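# Free extra slack from the one taut lead's clamp

## Task

Five leads are present and exactly one is under tension; it looks like the others, so identify it by handling them. Draw that taut lead out from behind its clamp until at least 3 cm of added length stays out after release. The clamp only releases while the handle matching the lead's port letter is held raised and in line with the lead. Raising any other handle breaks that handle's seal, so lift no handle but the matching one. Never let any plug come out of its port, even for an instant, or the task fails. The result must stay in place by itself at the end, not be held there by the robot. Finish by opening the grippers and moving the arms away.

## Robot and tools

ROBOT AND FRAME. Two arms, left_arm and right_arm, each with 7 joints and a parallel gripper. All reported hand poses share one scene frame: origin on the tabletop midway between the arms, +z up, +x pointing out over the table, left_arm on the +y side. The names left and right are labels only and do not match image sides. The state line gives each gripper's end_effector_position (metres) and end_effector_quat_wxyz. That point lies between the pads when closed. Fingers point along the gripper's +z and open and close along its y. Printed positions can be somewhat off, more so at long reach.

JOINT ORDER, per arm: waist, shoulder, upper arm roll, elbow, forearm roll, wrist pitch, wrist roll. Upper arm roll, forearm roll and wrist pitch have their sign flipped relative to the URDF in everything you send and read. Stated ranges use URDF signs: waist, upper arm roll, forearm roll, wrist roll -69.115 to 69.115; shoulder -2.250 to 2.250; elbow -2.580 to 2.580; wrist pitch -2.100 to 2.100 (flip signs for the reversed joints). Real limits may differ by up to 0.013 rad.

THE ROW. Every motion command is a row of 18 numbers, each in [-1, 1], always for both arms: left_arm's 7 joint offsets, its gripper position, its gripper speed, then the same 9 for right_arm. Joint numbers are scaled offsets, not poses: 1.0 equals 0.9985 rad for waist, shoulder, upper arm roll and elbow, and 0.8765 rad for forearm roll, wrist pitch and wrist roll. Gripper position is absolute: +1 fully open (85 mm), 0 about 41 mm, pads touch near -0.8, -1 closes until blocked. Gripper speed: about 20 mm/s at -1, 85 at 0, 150 at +1. A full close grips with roughly 190 to 235 N per pad. To leave a gripper unchanged, repeat its previous two numbers; 0 is itself a command.

execute_actions(actions): a list of actions run in sequence. Each action is a list of up to 15 rows, one per 1/30 s step; if fewer, the final row repeats for the remaining steps. Joint offsets in every row are measured from the angles at the start of that action (for the first action, the last reported angles), not from the previous row. An action asking any joint to go more than 0.013 rad past its range end is refused for both arms; if the first action fails this or any action is malformed, nothing runs. An empty list just returns state and images. A "joint sent to its limit" line means a joint was stopped at its end.

move(target, speed, blocking): target is one 18-number row whose joint offsets count from the Joint positions in the latest result showing them. speed (0.01 to 2 rad/s, default 0.5) caps the joint with the farthest to go; all joints finish together, so hands travel on curves. Paths last 0.5 to 10 s and ignore obstacles and the other arm. Gripper numbers apply immediately. The extra "move:" line reports the ending (done, off_target, moving, held, fault), limits=held or limits=none, and each arm's joint farthest from target. With blocking=false you get a result after 0.5 s; then use wait or stop before sending anything else. To keep pressing as hard as before, set offsets from Joint positions to Joint targets.

wait(seconds): 0 to 10; arms keep their last command, and a running move continues. stop(): brakes a running move; fingers continue. zoom_image(camera, region): camera is cam_high, cam_low, cam_left_wrist or cam_right_wrist (each 672x504); region [x0, y0, x1, y1] in pixels from top-left, at most 504 by 504. finished_scene(scene): ends the current scene by its number; irreversible, so call it only once the lead is out, released and the arms are clear.

RESULT LINES. Joint positions and Joint velocities list each arm's joints in the order above (rad, rad/s). Joint targets shows what joints are being driven toward now. Each step, targets stay within 0.304 rad of measured angles for the first four joints and 0.266 for the last three, and are pulled back if they would put the hand over 70 mm from where it is, so big offsets need several actions. "joint command not followed" means a clearance check altered some joint targets. position_measured_pct is about 50 minus 50 times the finger position: 0 open, near 90 pads touching on nothing or something thin; stopping below 90 means an object or obstacle is in the grip. Fingers re-close on their own if the object slips or gives way.

GRIPPING. Close with position -1 and hold it; open wider than the object to release. For a gentle grip, open, then close to just under the object's width. Closed fingertips reach about 19 mm past the reported point (6 mm when open), and closing pushes them about 13 mm further out, so keep that clearance above surfaces.

AVOID. Pulling any plug from its port; lifting the wrong handle; knocking anything off the table; dropping, slamming or pushing hard; the two arms striking or pressing each other. Fast moves and targets well past contact hit harder. Contact torque reaching a joint's load limit (49.1 N m for the first four joints, 30.9 for the last three) freezes that arm for 10 s. Holding loads heats motors: a MOTOR HOT warning appears from 60 °C, and at 75 °C the arm sags under an OVER-TEMPERATURE FAULT. The robot holds the last command while you compose replies. Loose items may occasionally be nudged by outside pushes.

Each tool is called after "Request:" in YAML: its name, and indented under it one key for each argument.

## Session

Request:
execute_actions:
  actions: []

Scene clock: 0.00 s.
left_arm: end_effector_position=(+0.4942, +0.3282, +0.3431) position_measured_pct=0.0 end_effector_quat_wxyz=(+0.088, +0.740, -0.649, -0.151) | right_arm: end_effector_position=(+0.5036, -0.3985, +0.2006) position_measured_pct=0.0 end_effector_quat_wxyz=(+0.002, +0.051, +0.999, +0.001)
Joint names: [waist, shoulder, upper arm roll, elbow, forearm roll, wrist pitch, wrist roll]
Joint positions: left_arm=[ 0.107  0.795  0.352  0.613 -0.098 -2.08   3.013] | right_arm=[-0.054  0.432  0.003  1.654 -0.    -1.051  1.516]
Joint velocities: left_arm=[-0.     0.     0.001 -0.001  0.001 -0.    -0.   ] | right_arm=[ 0.  0.  0. -0.  0.  0. -0.]
Motor temperatures (°C, as the motors report them): left_arm=[31 28 26 29 28 38 41] | right_arm=[28 29 25 26 35 37 31]
Joint targets: left_arm=[0.107 0.795 0.352 0.613 -0.098 -2.080 3.013] | right_arm=[-0.054 0.432 0.003 1.654 -0.000 -1.051 1.516]

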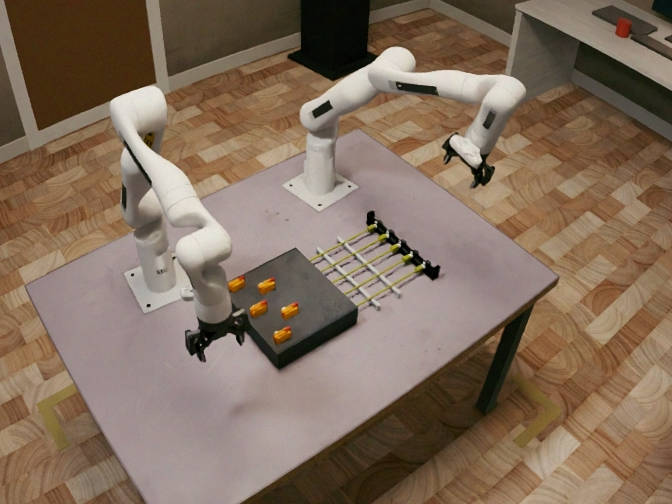

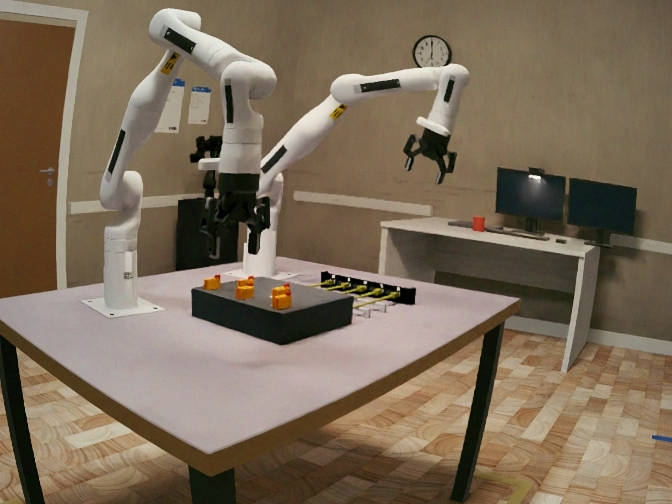

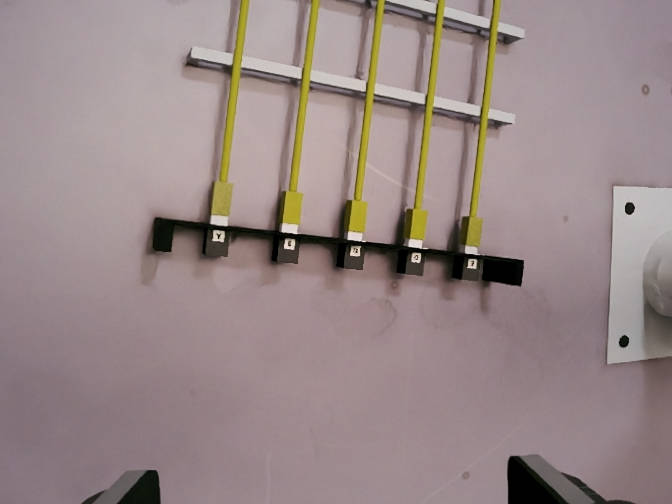

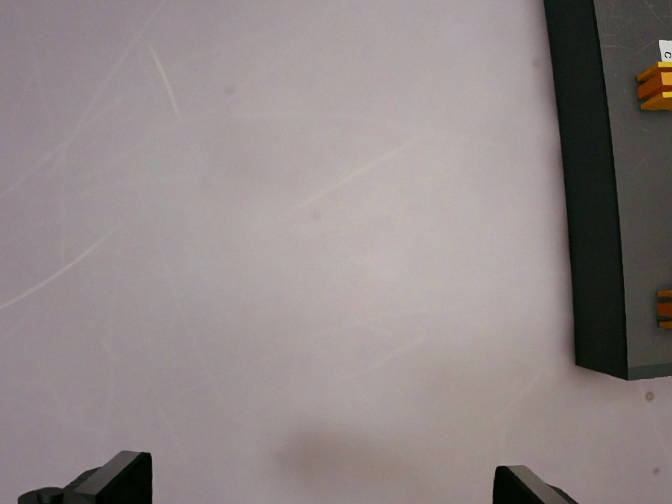

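Request:
move:
  target: [0.157,-0.162,-0.176,0.586,0.056,0.682,0.266,-0.2,0,-0.201,-0.048,0,0.04,0,-0.01,0.715,0.2,0]
  speed: 0.9

Request:
move:
  target: [0.157,-0.162,-0.176,0.586,0.056,0.682,0.266,-0.2,0,-0.201,-0.048,0,0.04,0,-0.01,0.715,0.2,0]
  speed: 0.9

Scene clock: 10.00 s.
left_arm: end_effector_position=(+0.4914, +0.2265, +0.2377) position_measured_pct=59.9 end_effector_quat_wxyz=(+0.034, +0.742, -0.665, -0.079) | right_arm: end_effector_position=(+0.4865, -0.3108, +0.2108) position_measured_pct=40.1 end_effector_quat_wxyz=(+0.002, -0.355, +0.935, +0.000)
Joint names: [waist, shoulder, upper arm roll, elbow, forearm roll, wrist pitch, wrist roll]
Joint positions: left_arm=[ 0.263  0.633  0.176  1.198 -0.049 -1.482  3.247] | right_arm=[-0.255  0.384  0.003  1.694 -0.    -1.06   2.143]
Joint velocities: left_arm=[ 0.001 -0.003 -0.001  0.002  0.001  0.     0.001] | right_arm=[-0.002 -0.    -0.    -0.001 -0.    -0.    -0.001]
Motor temperatures (°C, as the motors report them): left_arm=[31 28 26 29 28 38 41] | right_arm=[28 29 25 26 35 37 31]
Joint targets: left_arm=[0.263 0.633 0.176 1.198 -0.049 -1.482 3.247] | right_arm=[-0.255 0.384 0.003 1.694 -0.000 -1.060 2.143]
move: done; limits=none; left_arm: farthest joint: the waist, 0.001 radians from its target (0.157 radians at the start); right_arm: farthest joint: the waist, 0.000 radians from its target (0.201 radians at the start)

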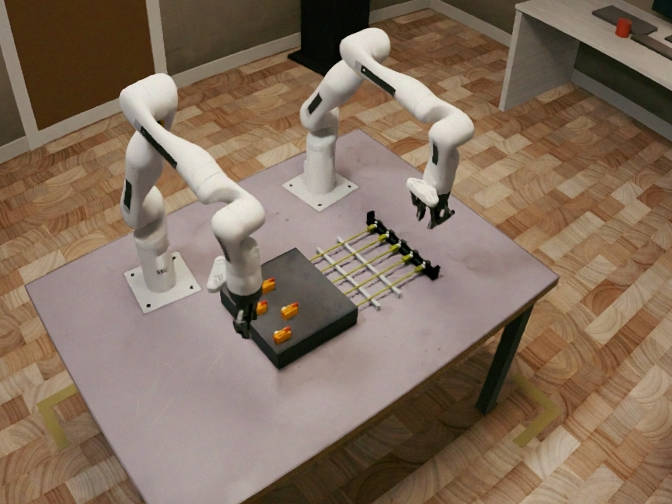

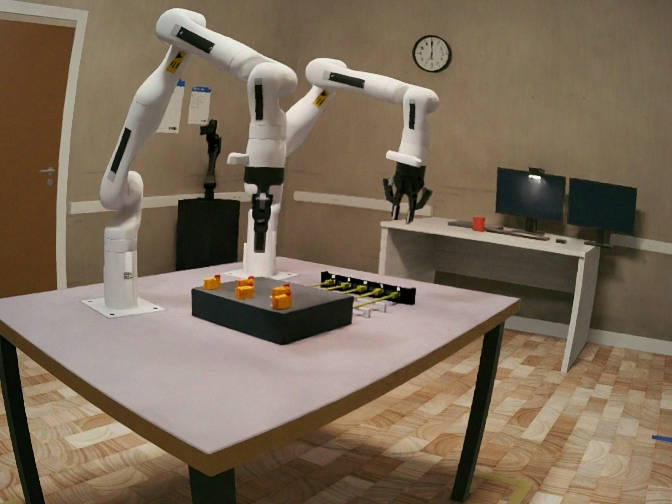

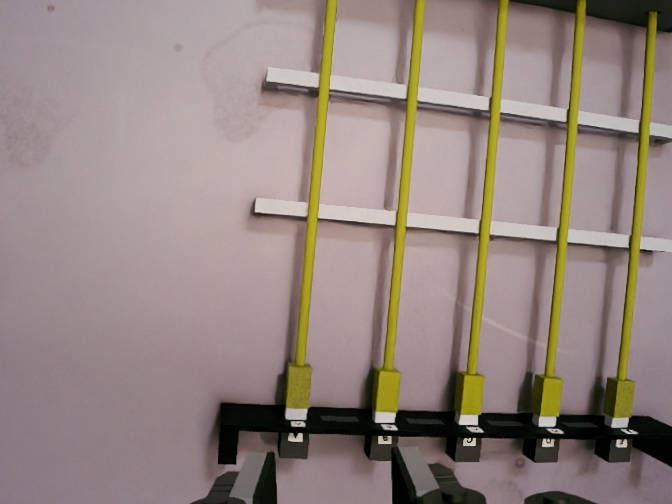

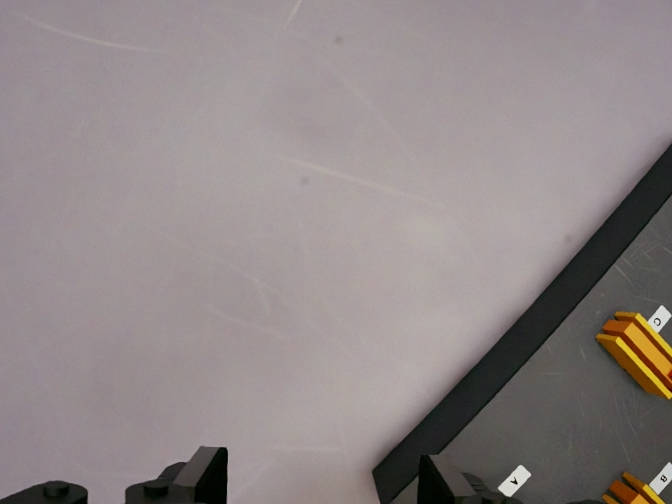

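Scene clock: 11.30 s.
left_arm: end_effector_position=(+0.4007, +0.1109, +0.1497) position_measured_pct=59.9 end_effector_quat_wxyz=(-0.000, +0.717, -0.697, +0.001) | right_arm: end_effector_position=(+0.4528, -0.2317, +0.2201) position_measured_pct=40.1 end_effector_quat_wxyz=(-0.001, +0.701, -0.714, +0.000)
Joint names: [waist, shoulder, upper arm roll, elbow, forearm roll, wrist pitch, wrist roll]
Joint positions: left_arm=[ 0.42   0.472  0.     1.783 -0.    -0.884  3.48 ] | right_arm=[-0.455  0.337  0.003  1.734 -0.    -1.069  2.77 ]
Joint velocities: left_arm=[ 0.001 -0.002 -0.    -0.    -0.001  0.    -0.   ] | right_arm=[-0.002 -0.    -0.    -0.     0.    -0.     0.   ]
Motor temperatures (°C, as the motors report them): left_arm=[31 28 26 29 28 38 41] | right_arm=[28 29 25 26 35 37 31]
Joint targets: left_arm=[0.420 0.471 0.000 1.783 -0.000 -0.884 3.480] | right_arm=[-0.455 0.336 0.003 1.734 -0.000 -1.069 2.770]
move: done; limits=none; left_arm: farthest joint: the waist, 0.000 radians from its target (0.157 radians at the start); right_arm: farthest joint: the waist, 0.001 radians from its target (0.201 radians at the start)

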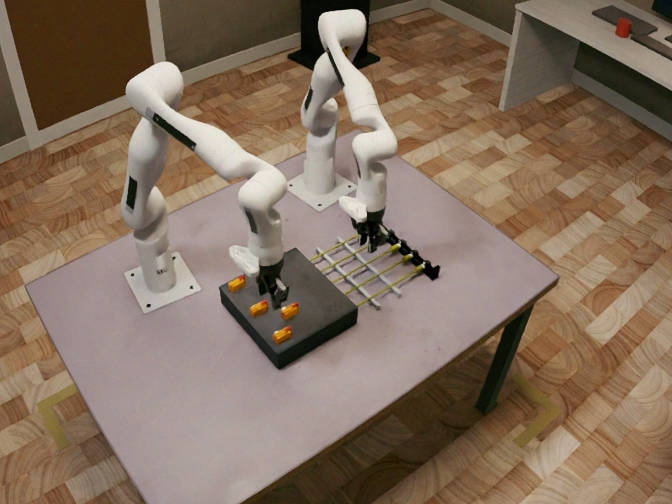

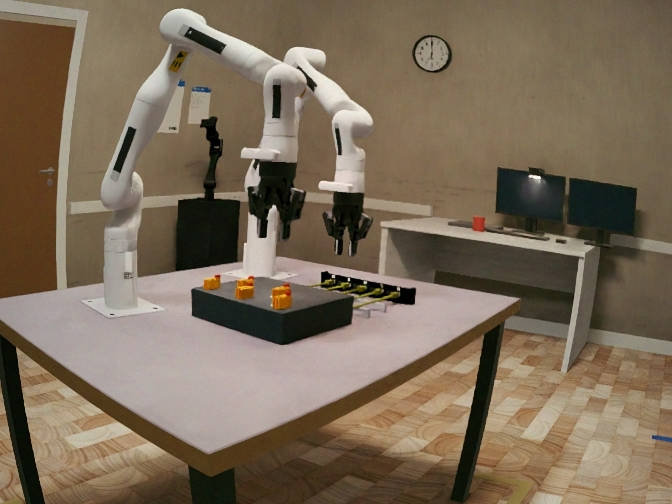

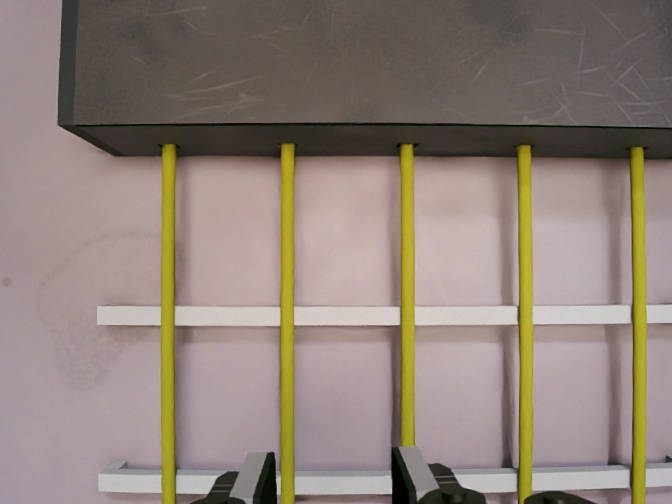

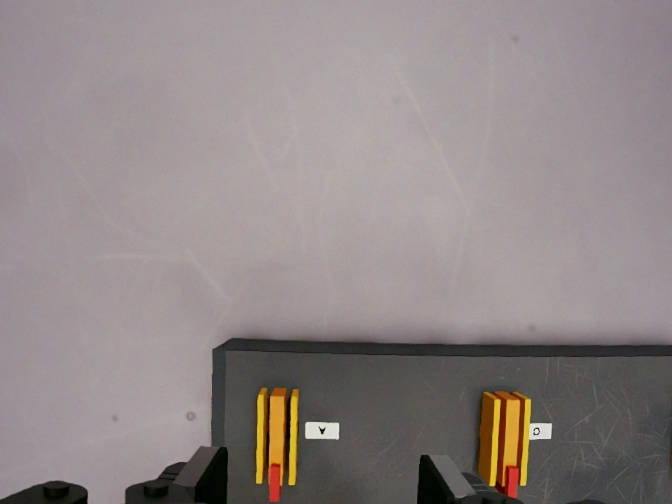

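Request:
move:
  target: [-0.023,0.259,0,-0.1747,0,0.093,-0.026,-0.2,0,0,0,0,0,0,0,0,0.2,0]
  speed: 0.5

Request:
move:
  target: [0,0.0627,0,0.0212,0,0.0956,0,-0.2,0,0,0,0,0,0,0,0,0.2,0]
  speed: 0.25

Scene clock: 21.00 s.
left_arm: end_effector_position=(+0.4724, +0.1001, +0.0687) position_measured_pct=59.9 end_effector_quat_wxyz=(+0.000, +0.717, -0.697, -0.000) | right_arm: end_effector_position=(+0.4528, -0.2317, +0.2201) position_measured_pct=40.1 end_effector_quat_wxyz=(-0.001, +0.701, -0.714, +0.000)
Joint names: [waist, shoulder, upper arm roll, elbow, forearm roll, wrist pitch, wrist roll]
Joint positions: left_arm=[ 0.397  0.73   0.     1.609 -0.    -0.803  3.457] | right_arm=[-0.455  0.337  0.003  1.734 -0.    -1.069  2.77 ]
Joint velocities: left_arm=[-0.     0.004  0.     0.001  0.001 -0.001  0.001] | right_arm=[-0. -0. -0. -0.  0.  0.  0.]
Motor temperatures (°C, as the motors report them): left_arm=[31 28 26 29 28 38 41] | right_arm=[28 29 25 26 35 37 31]
Joint targets: left_arm=[0.397 0.730 0.000 1.609 -0.000 -0.803 3.457] | right_arm=[-0.455 0.337 0.003 1.734 -0.000 -1.069 2.770]
move: done; limits=none; left_arm: farthest joint: the shoulder, 0.001 radians from its target (0.259 radians at the start); right_arm: farthest joint: the waist, 0.000 radians from its target (0.000 radians at the start)

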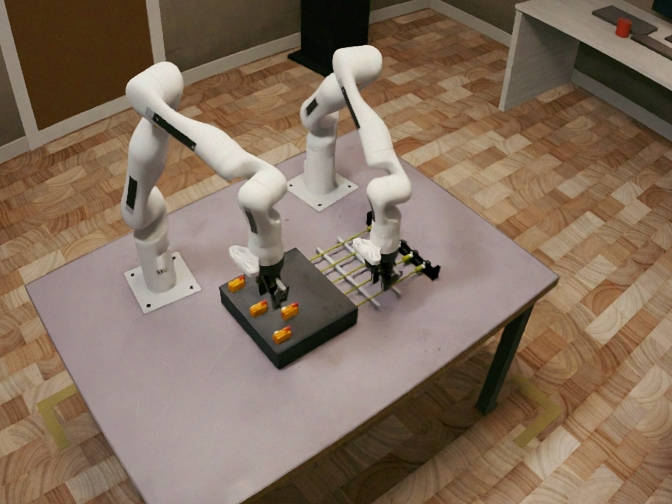

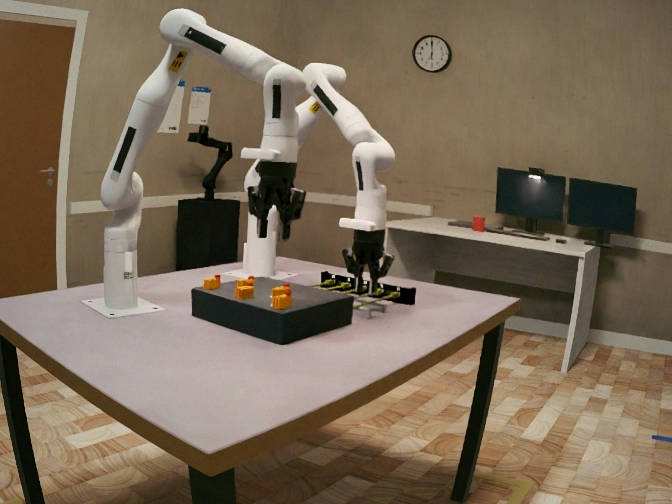

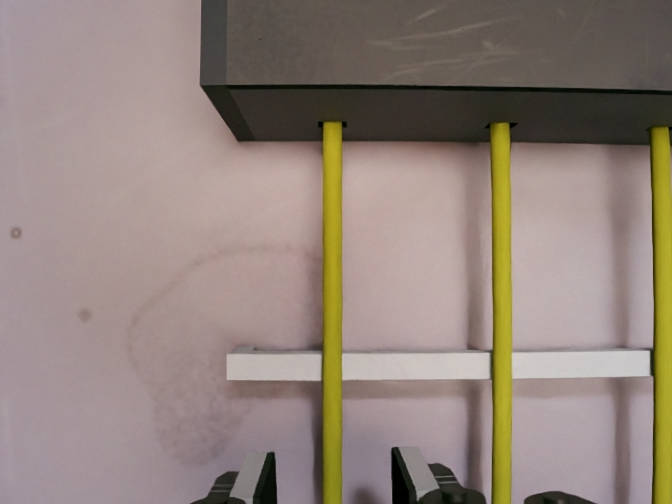

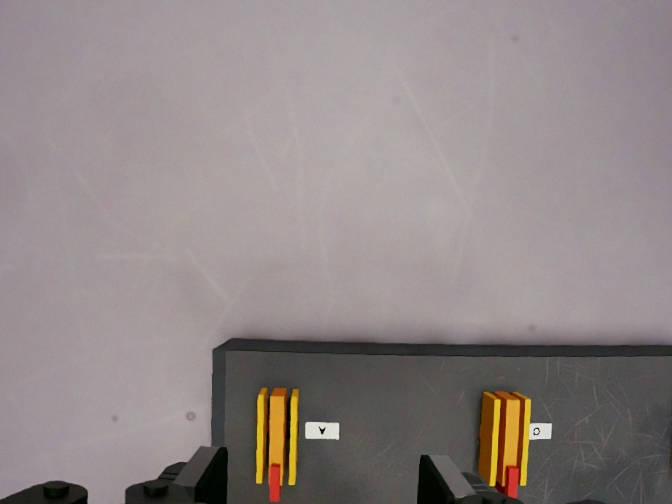

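Scene clock: 21.73 s.
left_arm: end_effector_position=(+0.4725, +0.1001, +0.0325) position_measured_pct=59.9 end_effector_quat_wxyz=(-0.000, +0.717, -0.697, +0.000) | right_arm: end_effector_position=(+0.4528, -0.2317, +0.2201) position_measured_pct=40.1 end_effector_quat_wxyz=(-0.001, +0.701, -0.714, +0.000)
Joint names: [waist, shoulder, upper arm roll, elbow, forearm roll, wrist pitch, wrist roll]
Joint positions: left_arm=[ 0.397  0.792  0.     1.63  -0.    -0.719  3.457] | right_arm=[-0.455  0.337  0.003  1.734 -0.    -1.069  2.77 ]
Joint velocities: left_arm=[-0.     0.003 -0.     0.001 -0.002 -0.    -0.   ] | right_arm=[-0.    -0.    -0.     0.     0.    -0.     0.001]
Motor temperatures (°C, as the motors report them): left_arm=[31 28 26 29 28 38 41] | right_arm=[28 29 25 26 35 37 31]
Joint targets: left_arm=[0.397 0.793 0.000 1.630 -0.000 -0.719 3.457] | right_arm=[-0.455 0.337 0.003 1.734 -0.000 -1.069 2.770]
move: done; limits=none; left_arm: farthest joint: the waist, 0.000 radians from its target (0.000 radians at the start); right_arm: farthest joint: the waist, 0.000 radians from its target (0.000 radians at the start)

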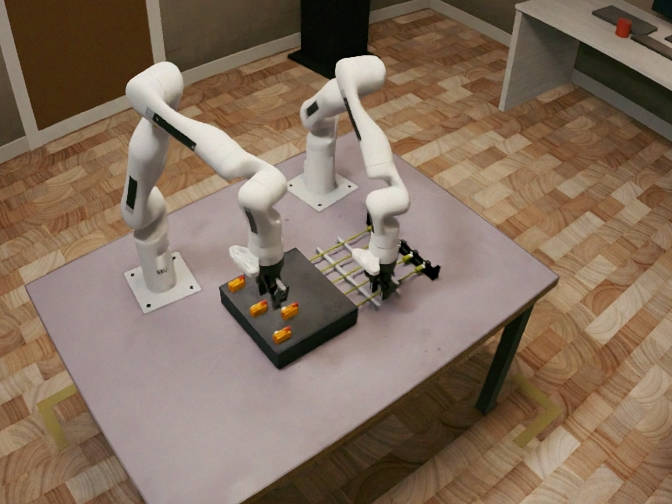

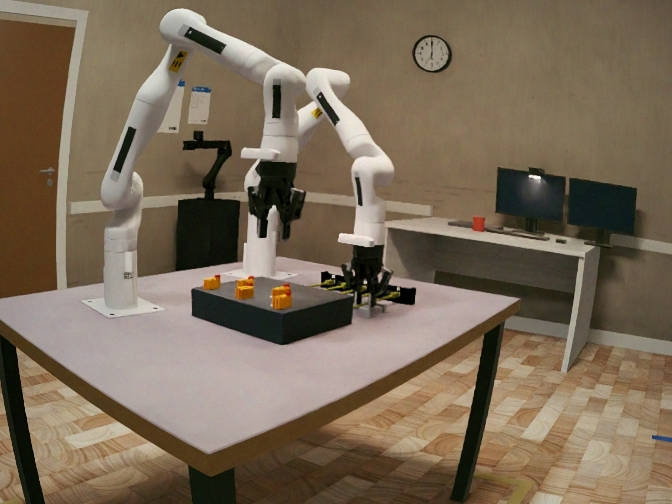

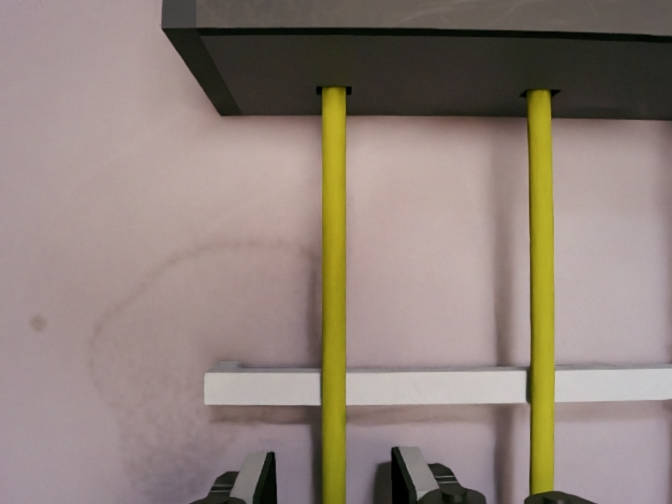

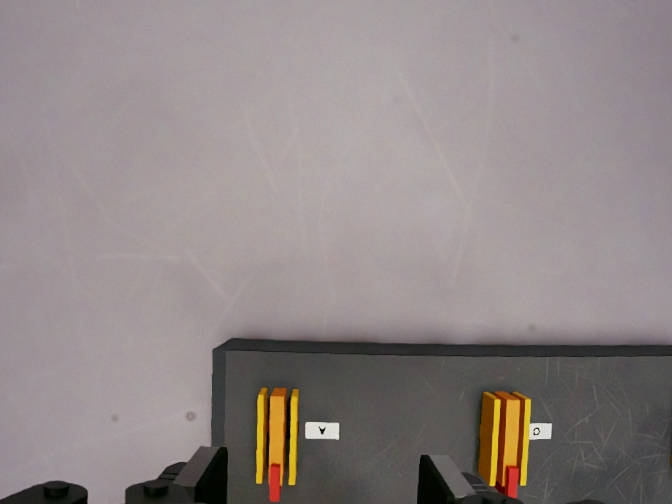

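Request:
execute_actions:
  actions:
    - [[0,0,0,0,0,0,0,-0.75,0,0,0,0,0,0,0,0,0.2,0]]
    - [[-0.019,-0.0052,0,0.0127,0,0.0086,-0.022,-0.75,0,0,0,0,0,0,0,0,0.2,0]]

Scene clock: 26.27 s.
left_arm: end_effector_position=(+0.4722, +0.1069, +0.0329) position_measured_pct=85.7 end_effector_quat_wxyz=(+0.001, +0.716, -0.698, +0.002) | right_arm: end_effector_position=(+0.4528, -0.2317, +0.2201) position_measured_pct=40.1 end_effector_quat_wxyz=(-0.001, +0.701, -0.714, +0.000)
Joint names: [waist, shoulder, upper arm roll, elbow, forearm roll, wrist pitch, wrist roll]
Joint positions: left_arm=[ 0.38   0.787 -0.002  1.642 -0.002 -0.711  3.438] | right_arm=[-0.455  0.337  0.003  1.734 -0.    -1.069  2.77 ]
Joint velocities: left_arm=[-0.    -0.002 -0.     0.001 -0.001  0.    -0.   ] | right_arm=[-0.    -0.     0.     0.001 -0.     0.     0.001]
Motor temperatures (°C, as the motors report them): left_arm=[31 28 26 29 28 38 41] | right_arm=[28 29 25 26 35 37 31]
Joint targets: left_arm=[0.378 0.787 0.000 1.643 -0.000 -0.712 3.438] | right_arm=[-0.455 0.337 0.003 1.734 -0.000 -1.069 2.770]

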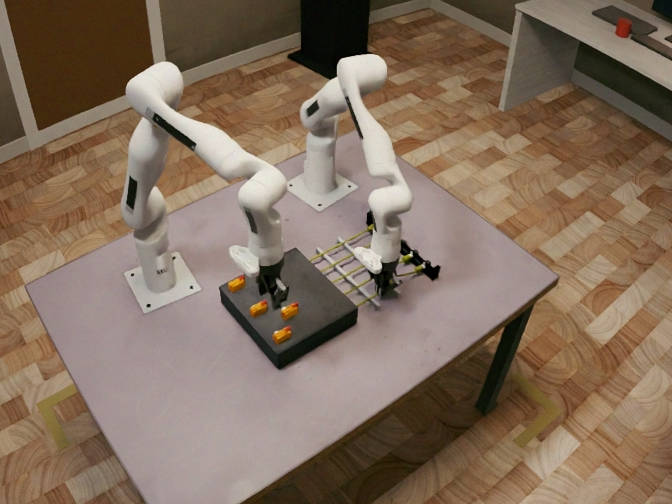

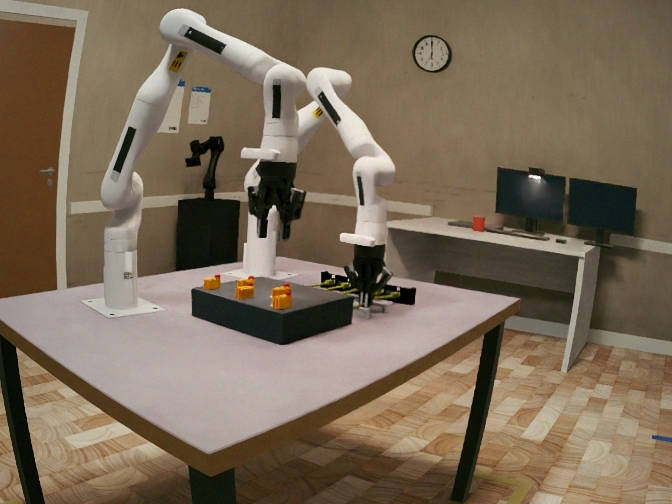

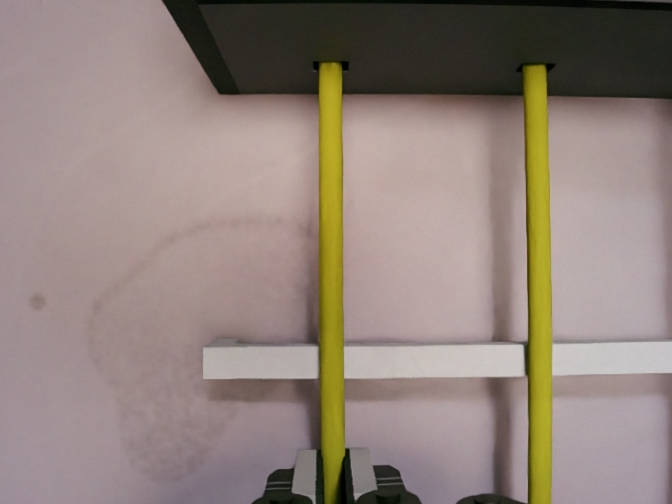

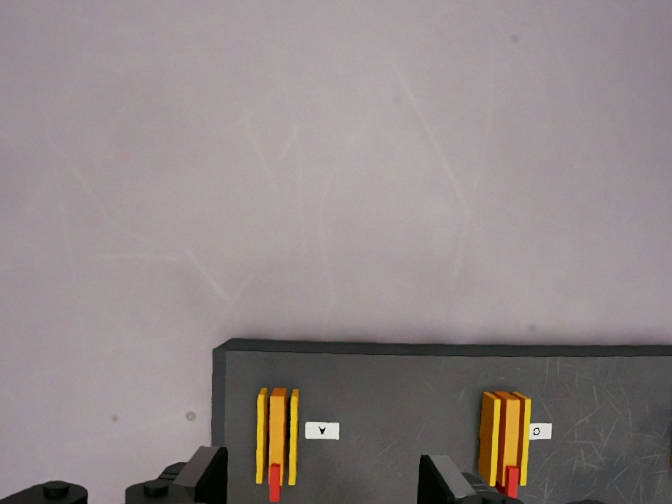

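Request:
execute_actions:
  actions:
    - [[0.017,0.005,0.002,-0.012,0.002,-0.009,0.022,-0.75,0,0,0,0,0,0,0,0,0.2,0]]
    - [[0,0,0,0,0,0,0,-0.2,0.5,0,0,0,0,0,0,0,0.2,0]]
    - [[0,-0.0627,0,-0.0212,0,-0.0956,0,-0.2,0.5,0,0,0,0,0,0,0,0.2,0]]
    - [[0.0356,-0.079,0,0.178,0,0.113,0.041,-0.2,0.5,0,0,0,0,0,0,0,0.2,0]]
    - [[0,0,0,0,0,0,0,-0.2,0.5,0,0,0,0,0,0,0,0.2,0]]

Scene clock: 43.70 s.
left_arm: end_effector_position=(+0.4204, +0.0988, +0.0679) position_measured_pct=59.9 end_effector_quat_wxyz=(+0.000, +0.717, -0.697, -0.001) | right_arm: end_effector_position=(+0.4528, -0.2317, +0.2201) position_measured_pct=40.1 end_effector_quat_wxyz=(-0.001, +0.701, -0.714, +0.000)
Joint names: [waist, shoulder, upper arm roll, elbow, forearm roll, wrist pitch, wrist roll]
Joint positions: left_arm=[ 0.432  0.653  0.     1.786  0.    -0.704  3.493] | right_arm=[-0.455  0.337  0.003  1.734 -0.    -1.069  2.77 ]
Joint velocities: left_arm=[-0.     0.001  0.001 -0.001  0.001  0.     0.   ] | right_arm=[ 0.     0.     0.    -0.     0.    -0.     0.001]
Motor temperatures (°C, as the motors report them): left_arm=[31 29 26 29 28 38 41] | right_arm=[28 29 25 26 35 37 31]
Joint targets: left_arm=[0.432 0.653 0.000 1.786 0.000 -0.704 3.493] | right_arm=[-0.455 0.337 0.003 1.734 -0.000 -1.069 2.770]

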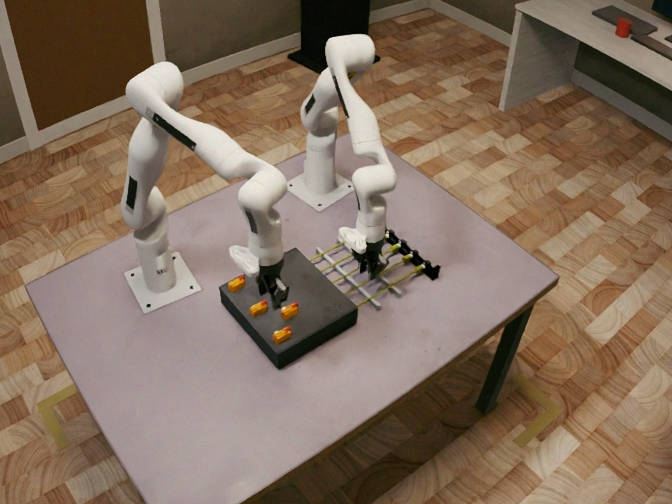

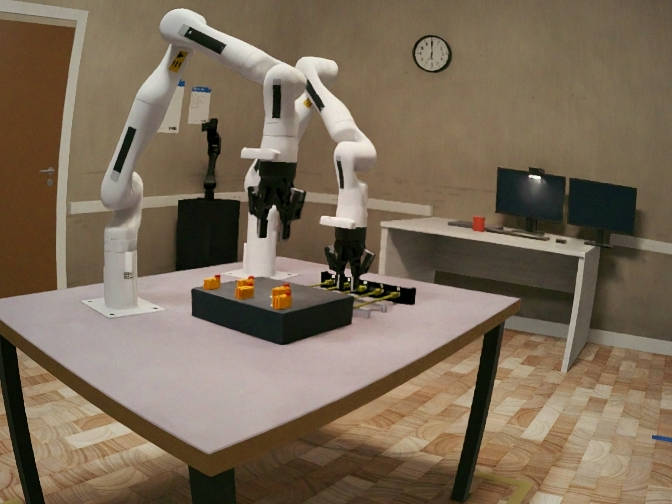

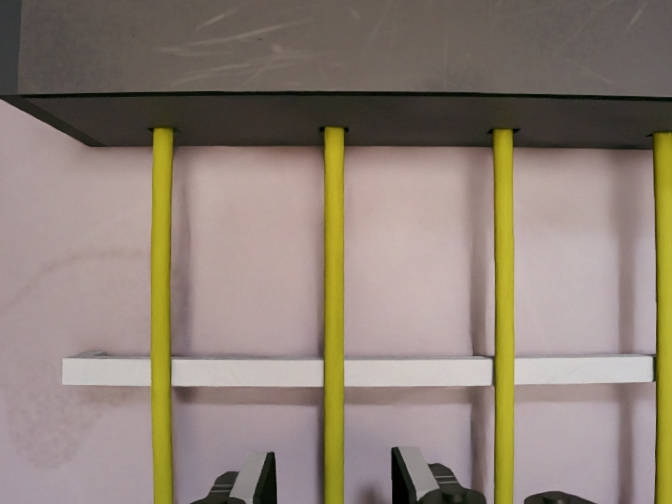

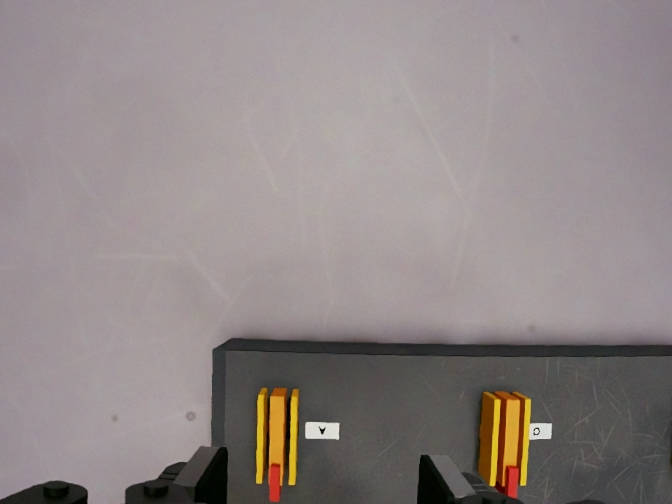

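Request:
execute_actions:
  actions: []

Request:
move:
  target: [0,0.069,0,0.0215,0,0.105,0,-0.2,0,0,0,0,0,0,0,0,0.2,0]
  speed: 0.15

Request:
execute_actions:
  actions:
    - [[0,0,0,0,0,0,0,-0.75,0,0,0,0,0,0,0,0,0.2,0]]
    - [[-0.0205,-0.0053,0,0.0135,0,0.0093,-0.023,-0.75,0,0,0,0,0,0,0,0,0.2,0]]
    - [[0,0,0,0,0,0,0,-0.75,0,0,0,0,0,0,0,0,0.2,0]]

Scene clock: 67.47 s.
left_arm: end_effector_position=(+0.4204, +0.0988, +0.0679) position_measured_pct=59.9 end_effector_quat_wxyz=(+0.000, +0.717, -0.697, -0.001) | right_arm: end_effector_position=(+0.4528, -0.2317, +0.2201) position_measured_pct=40.1 end_effector_quat_wxyz=(-0.001, +0.701, -0.714, +0.000)
Joint names: [waist, shoulder, upper arm roll, elbow, forearm roll, wrist pitch, wrist roll]
Joint positions: left_arm=[ 0.432  0.653  0.     1.786  0.    -0.704  3.493] | right_arm=[-0.455  0.337  0.003  1.734 -0.    -1.069  2.77 ]
Joint velocities: left_arm=[-0.     0.001 -0.    -0.002  0.001 -0.    -0.001] | right_arm=[ 0.     0.    -0.     0.     0.    -0.    -0.001]
Motor temperatures (°C, as the motors report them): left_arm=[31 29 26 29 28 38 41] | right_arm=[28 29 25 27 35 37 31]
Joint targets: left_arm=[0.432 0.653 0.000 1.786 0.000 -0.704 3.493] | right_arm=[-0.455 0.337 0.003 1.734 -0.000 -1.069 2.770]

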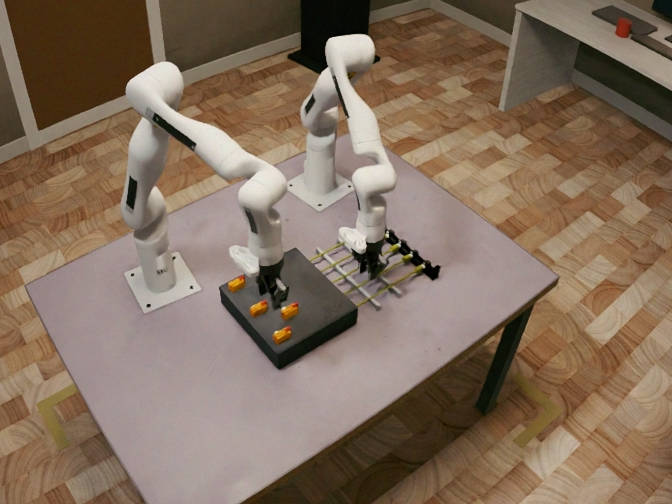

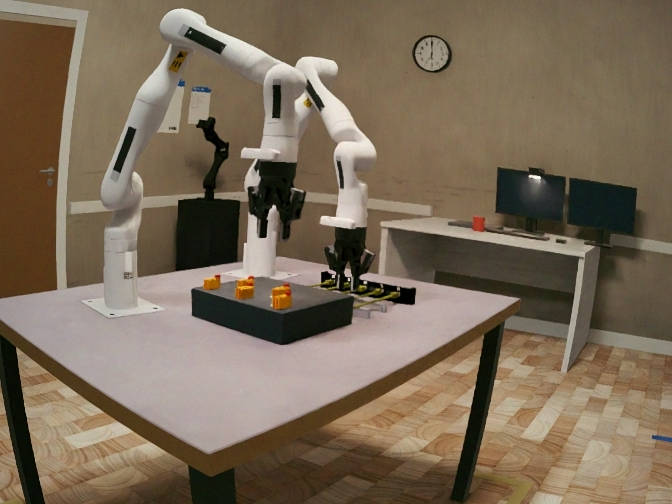

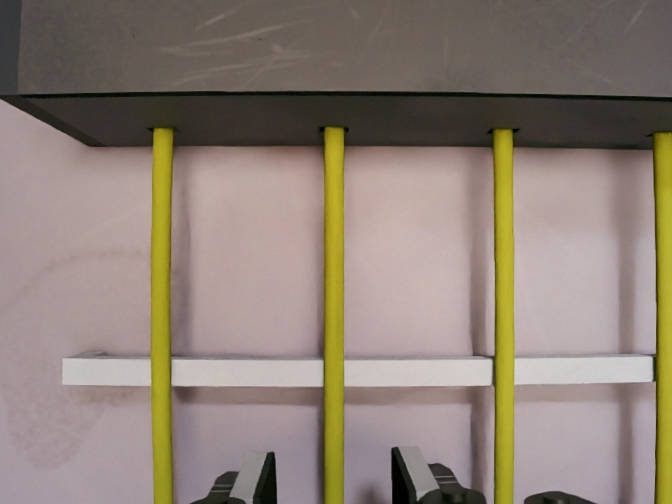

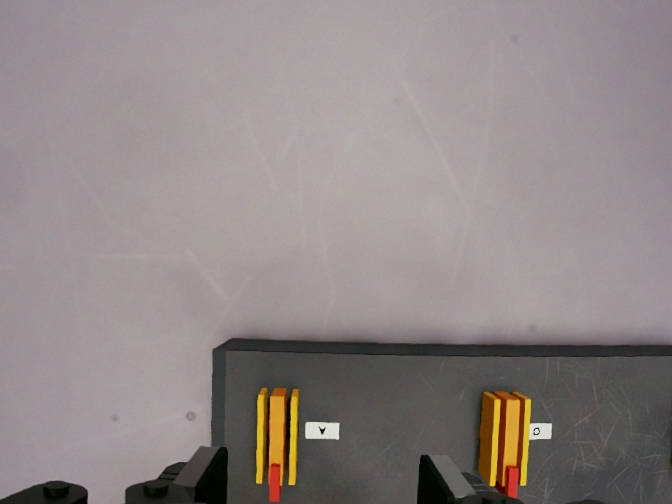

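Scene clock: 68.37 s.
left_arm: end_effector_position=(+0.4209, +0.0986, +0.0323) position_measured_pct=59.9 end_effector_quat_wxyz=(-0.000, +0.717, -0.697, +0.000) | right_arm: end_effector_position=(+0.4528, -0.2317, +0.2201) position_measured_pct=40.1 end_effector_quat_wxyz=(-0.001, +0.701, -0.714, +0.000)
Joint names: [waist, shoulder, upper arm roll, elbow, forearm roll, wrist pitch, wrist roll]
Joint positions: left_arm=[ 0.432  0.721  0.     1.808  0.    -0.612  3.493] | right_arm=[-0.455  0.337  0.003  1.734 -0.    -1.069  2.77 ]
Joint velocities: left_arm=[ 0.     0.003 -0.001 -0.001 -0.    -0.001 -0.001] | right_arm=[ 0. -0. -0. -0. -0.  0.  0.]
Motor temperatures (°C, as the motors report them): left_arm=[31 29 26 29 28 38 41] | right_arm=[28 29 25 27 35 37 31]
Joint targets: left_arm=[0.432 0.722 0.000 1.808 0.000 -0.612 3.493] | right_arm=[-0.455 0.337 0.003 1.734 -0.000 -1.069 2.770]
move: done; limits=none; left_arm: farthest joint: the shoulder, 0.001 radians from its target (0.069 radians at the start); right_arm: farthest joint: the waist, 0.000 radians from its target (0.000 radians at the start)

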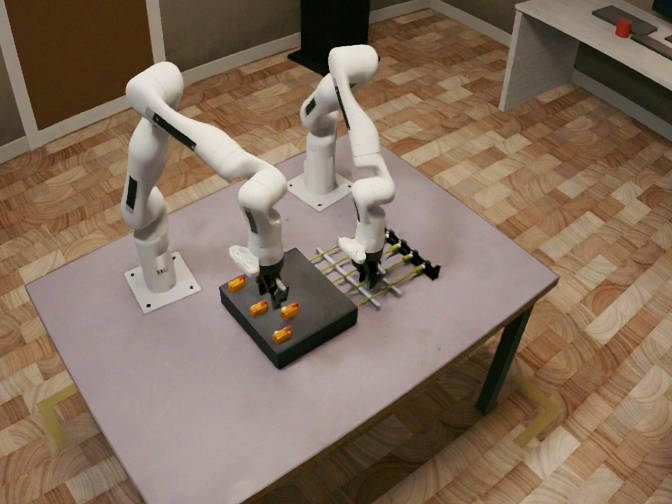

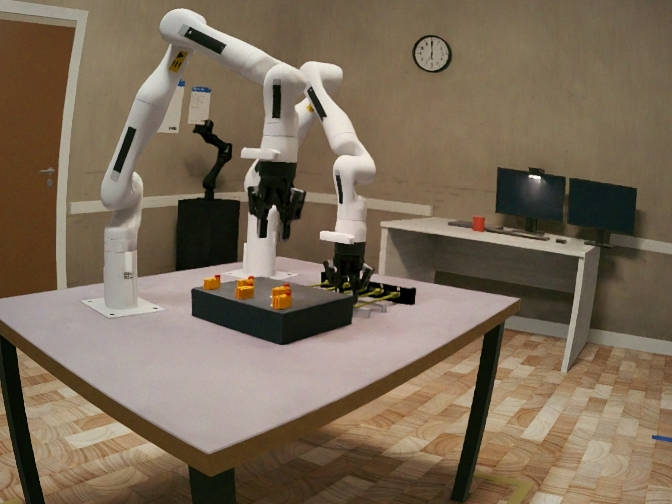

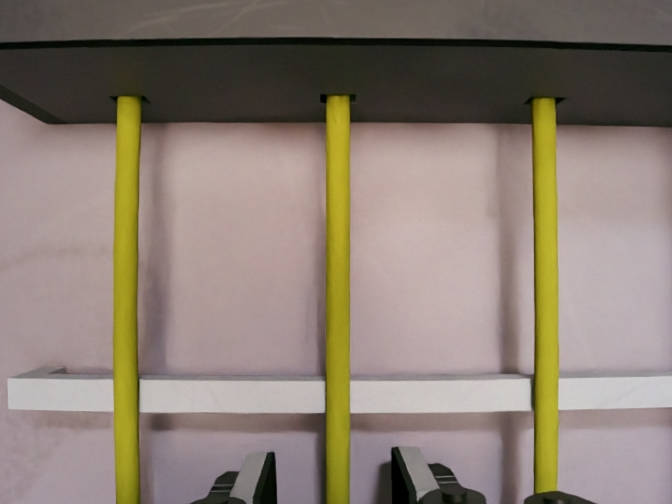

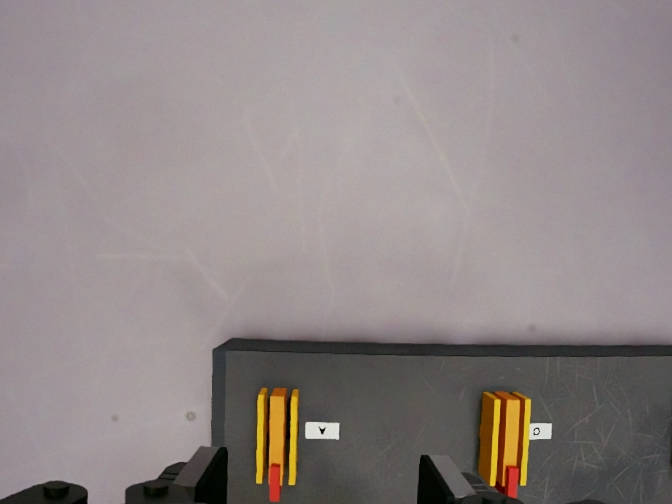

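Scene clock: 69.87 s.
left_arm: end_effector_position=(+0.4205, +0.0989, +0.0336) position_measured_pct=85.7 end_effector_quat_wxyz=(-0.002, -0.713, +0.701, -0.006) | right_arm: end_effector_position=(+0.4528, -0.2317, +0.2201) position_measured_pct=40.1 end_effector_quat_wxyz=(-0.001, +0.701, -0.714, +0.000)
Joint names: [waist, shoulder, upper arm roll, elbow, forearm roll, wrist pitch, wrist roll]
Joint positions: left_arm=[ 0.419  0.715 -0.009  1.818 -0.005 -0.6    3.473] | right_arm=[-0.455  0.337  0.003  1.734 -0.    -1.069  2.77 ]
Joint velocities: left_arm=[-0.    -0.    -0.     0.     0.002 -0.001  0.   ] | right_arm=[ 0.    -0.    -0.    -0.002 -0.    -0.    -0.001]
Motor temperatures (°C, as the motors report them): left_arm=[31 29 26 29 28 38 41] | right_arm=[28 29 25 27 35 37 31]
Joint targets: left_arm=[0.418 0.715 -0.007 1.819 -0.004 -0.601 3.473] | right_arm=[-0.455 0.337 0.003 1.734 -0.000 -1.069 2.770]

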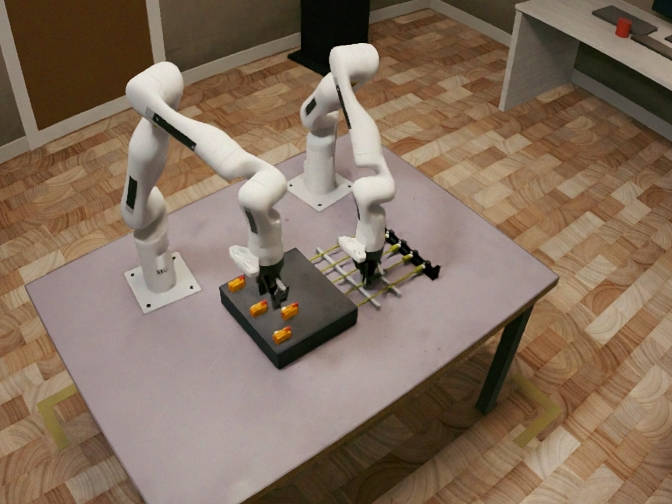

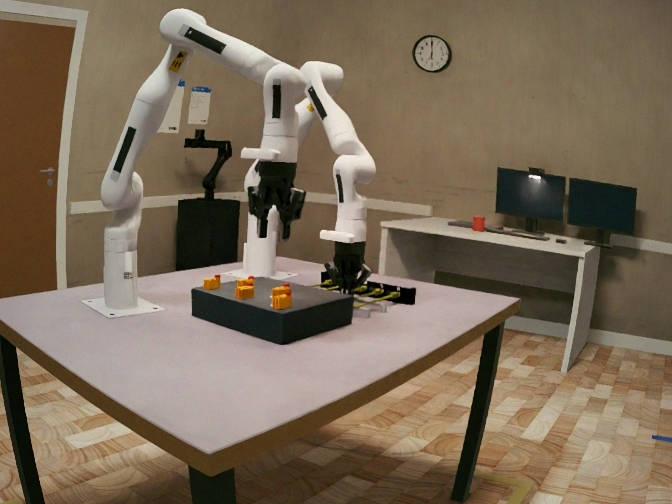

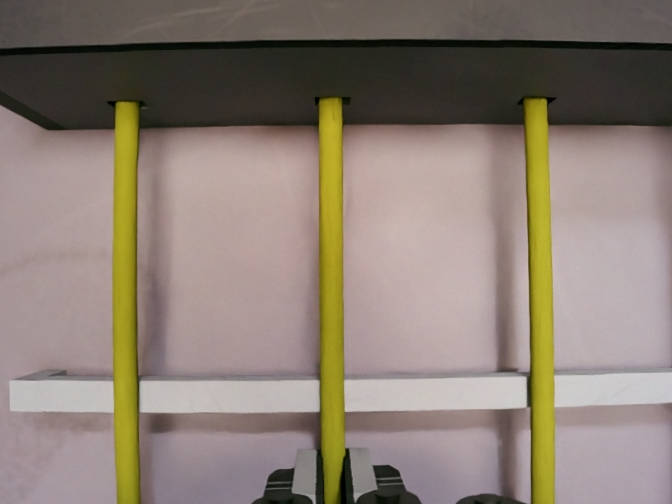

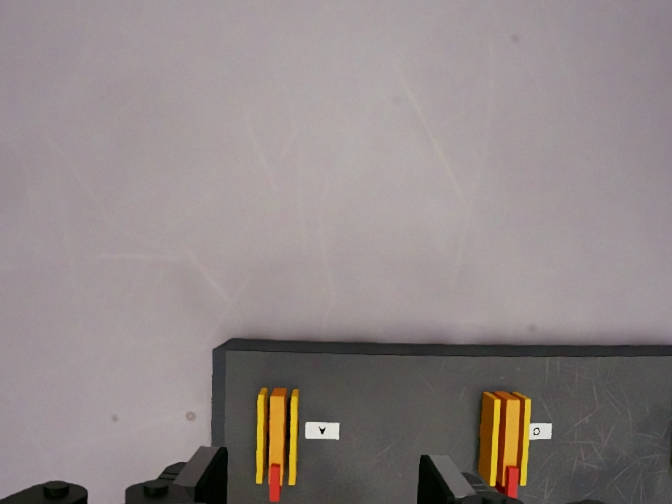

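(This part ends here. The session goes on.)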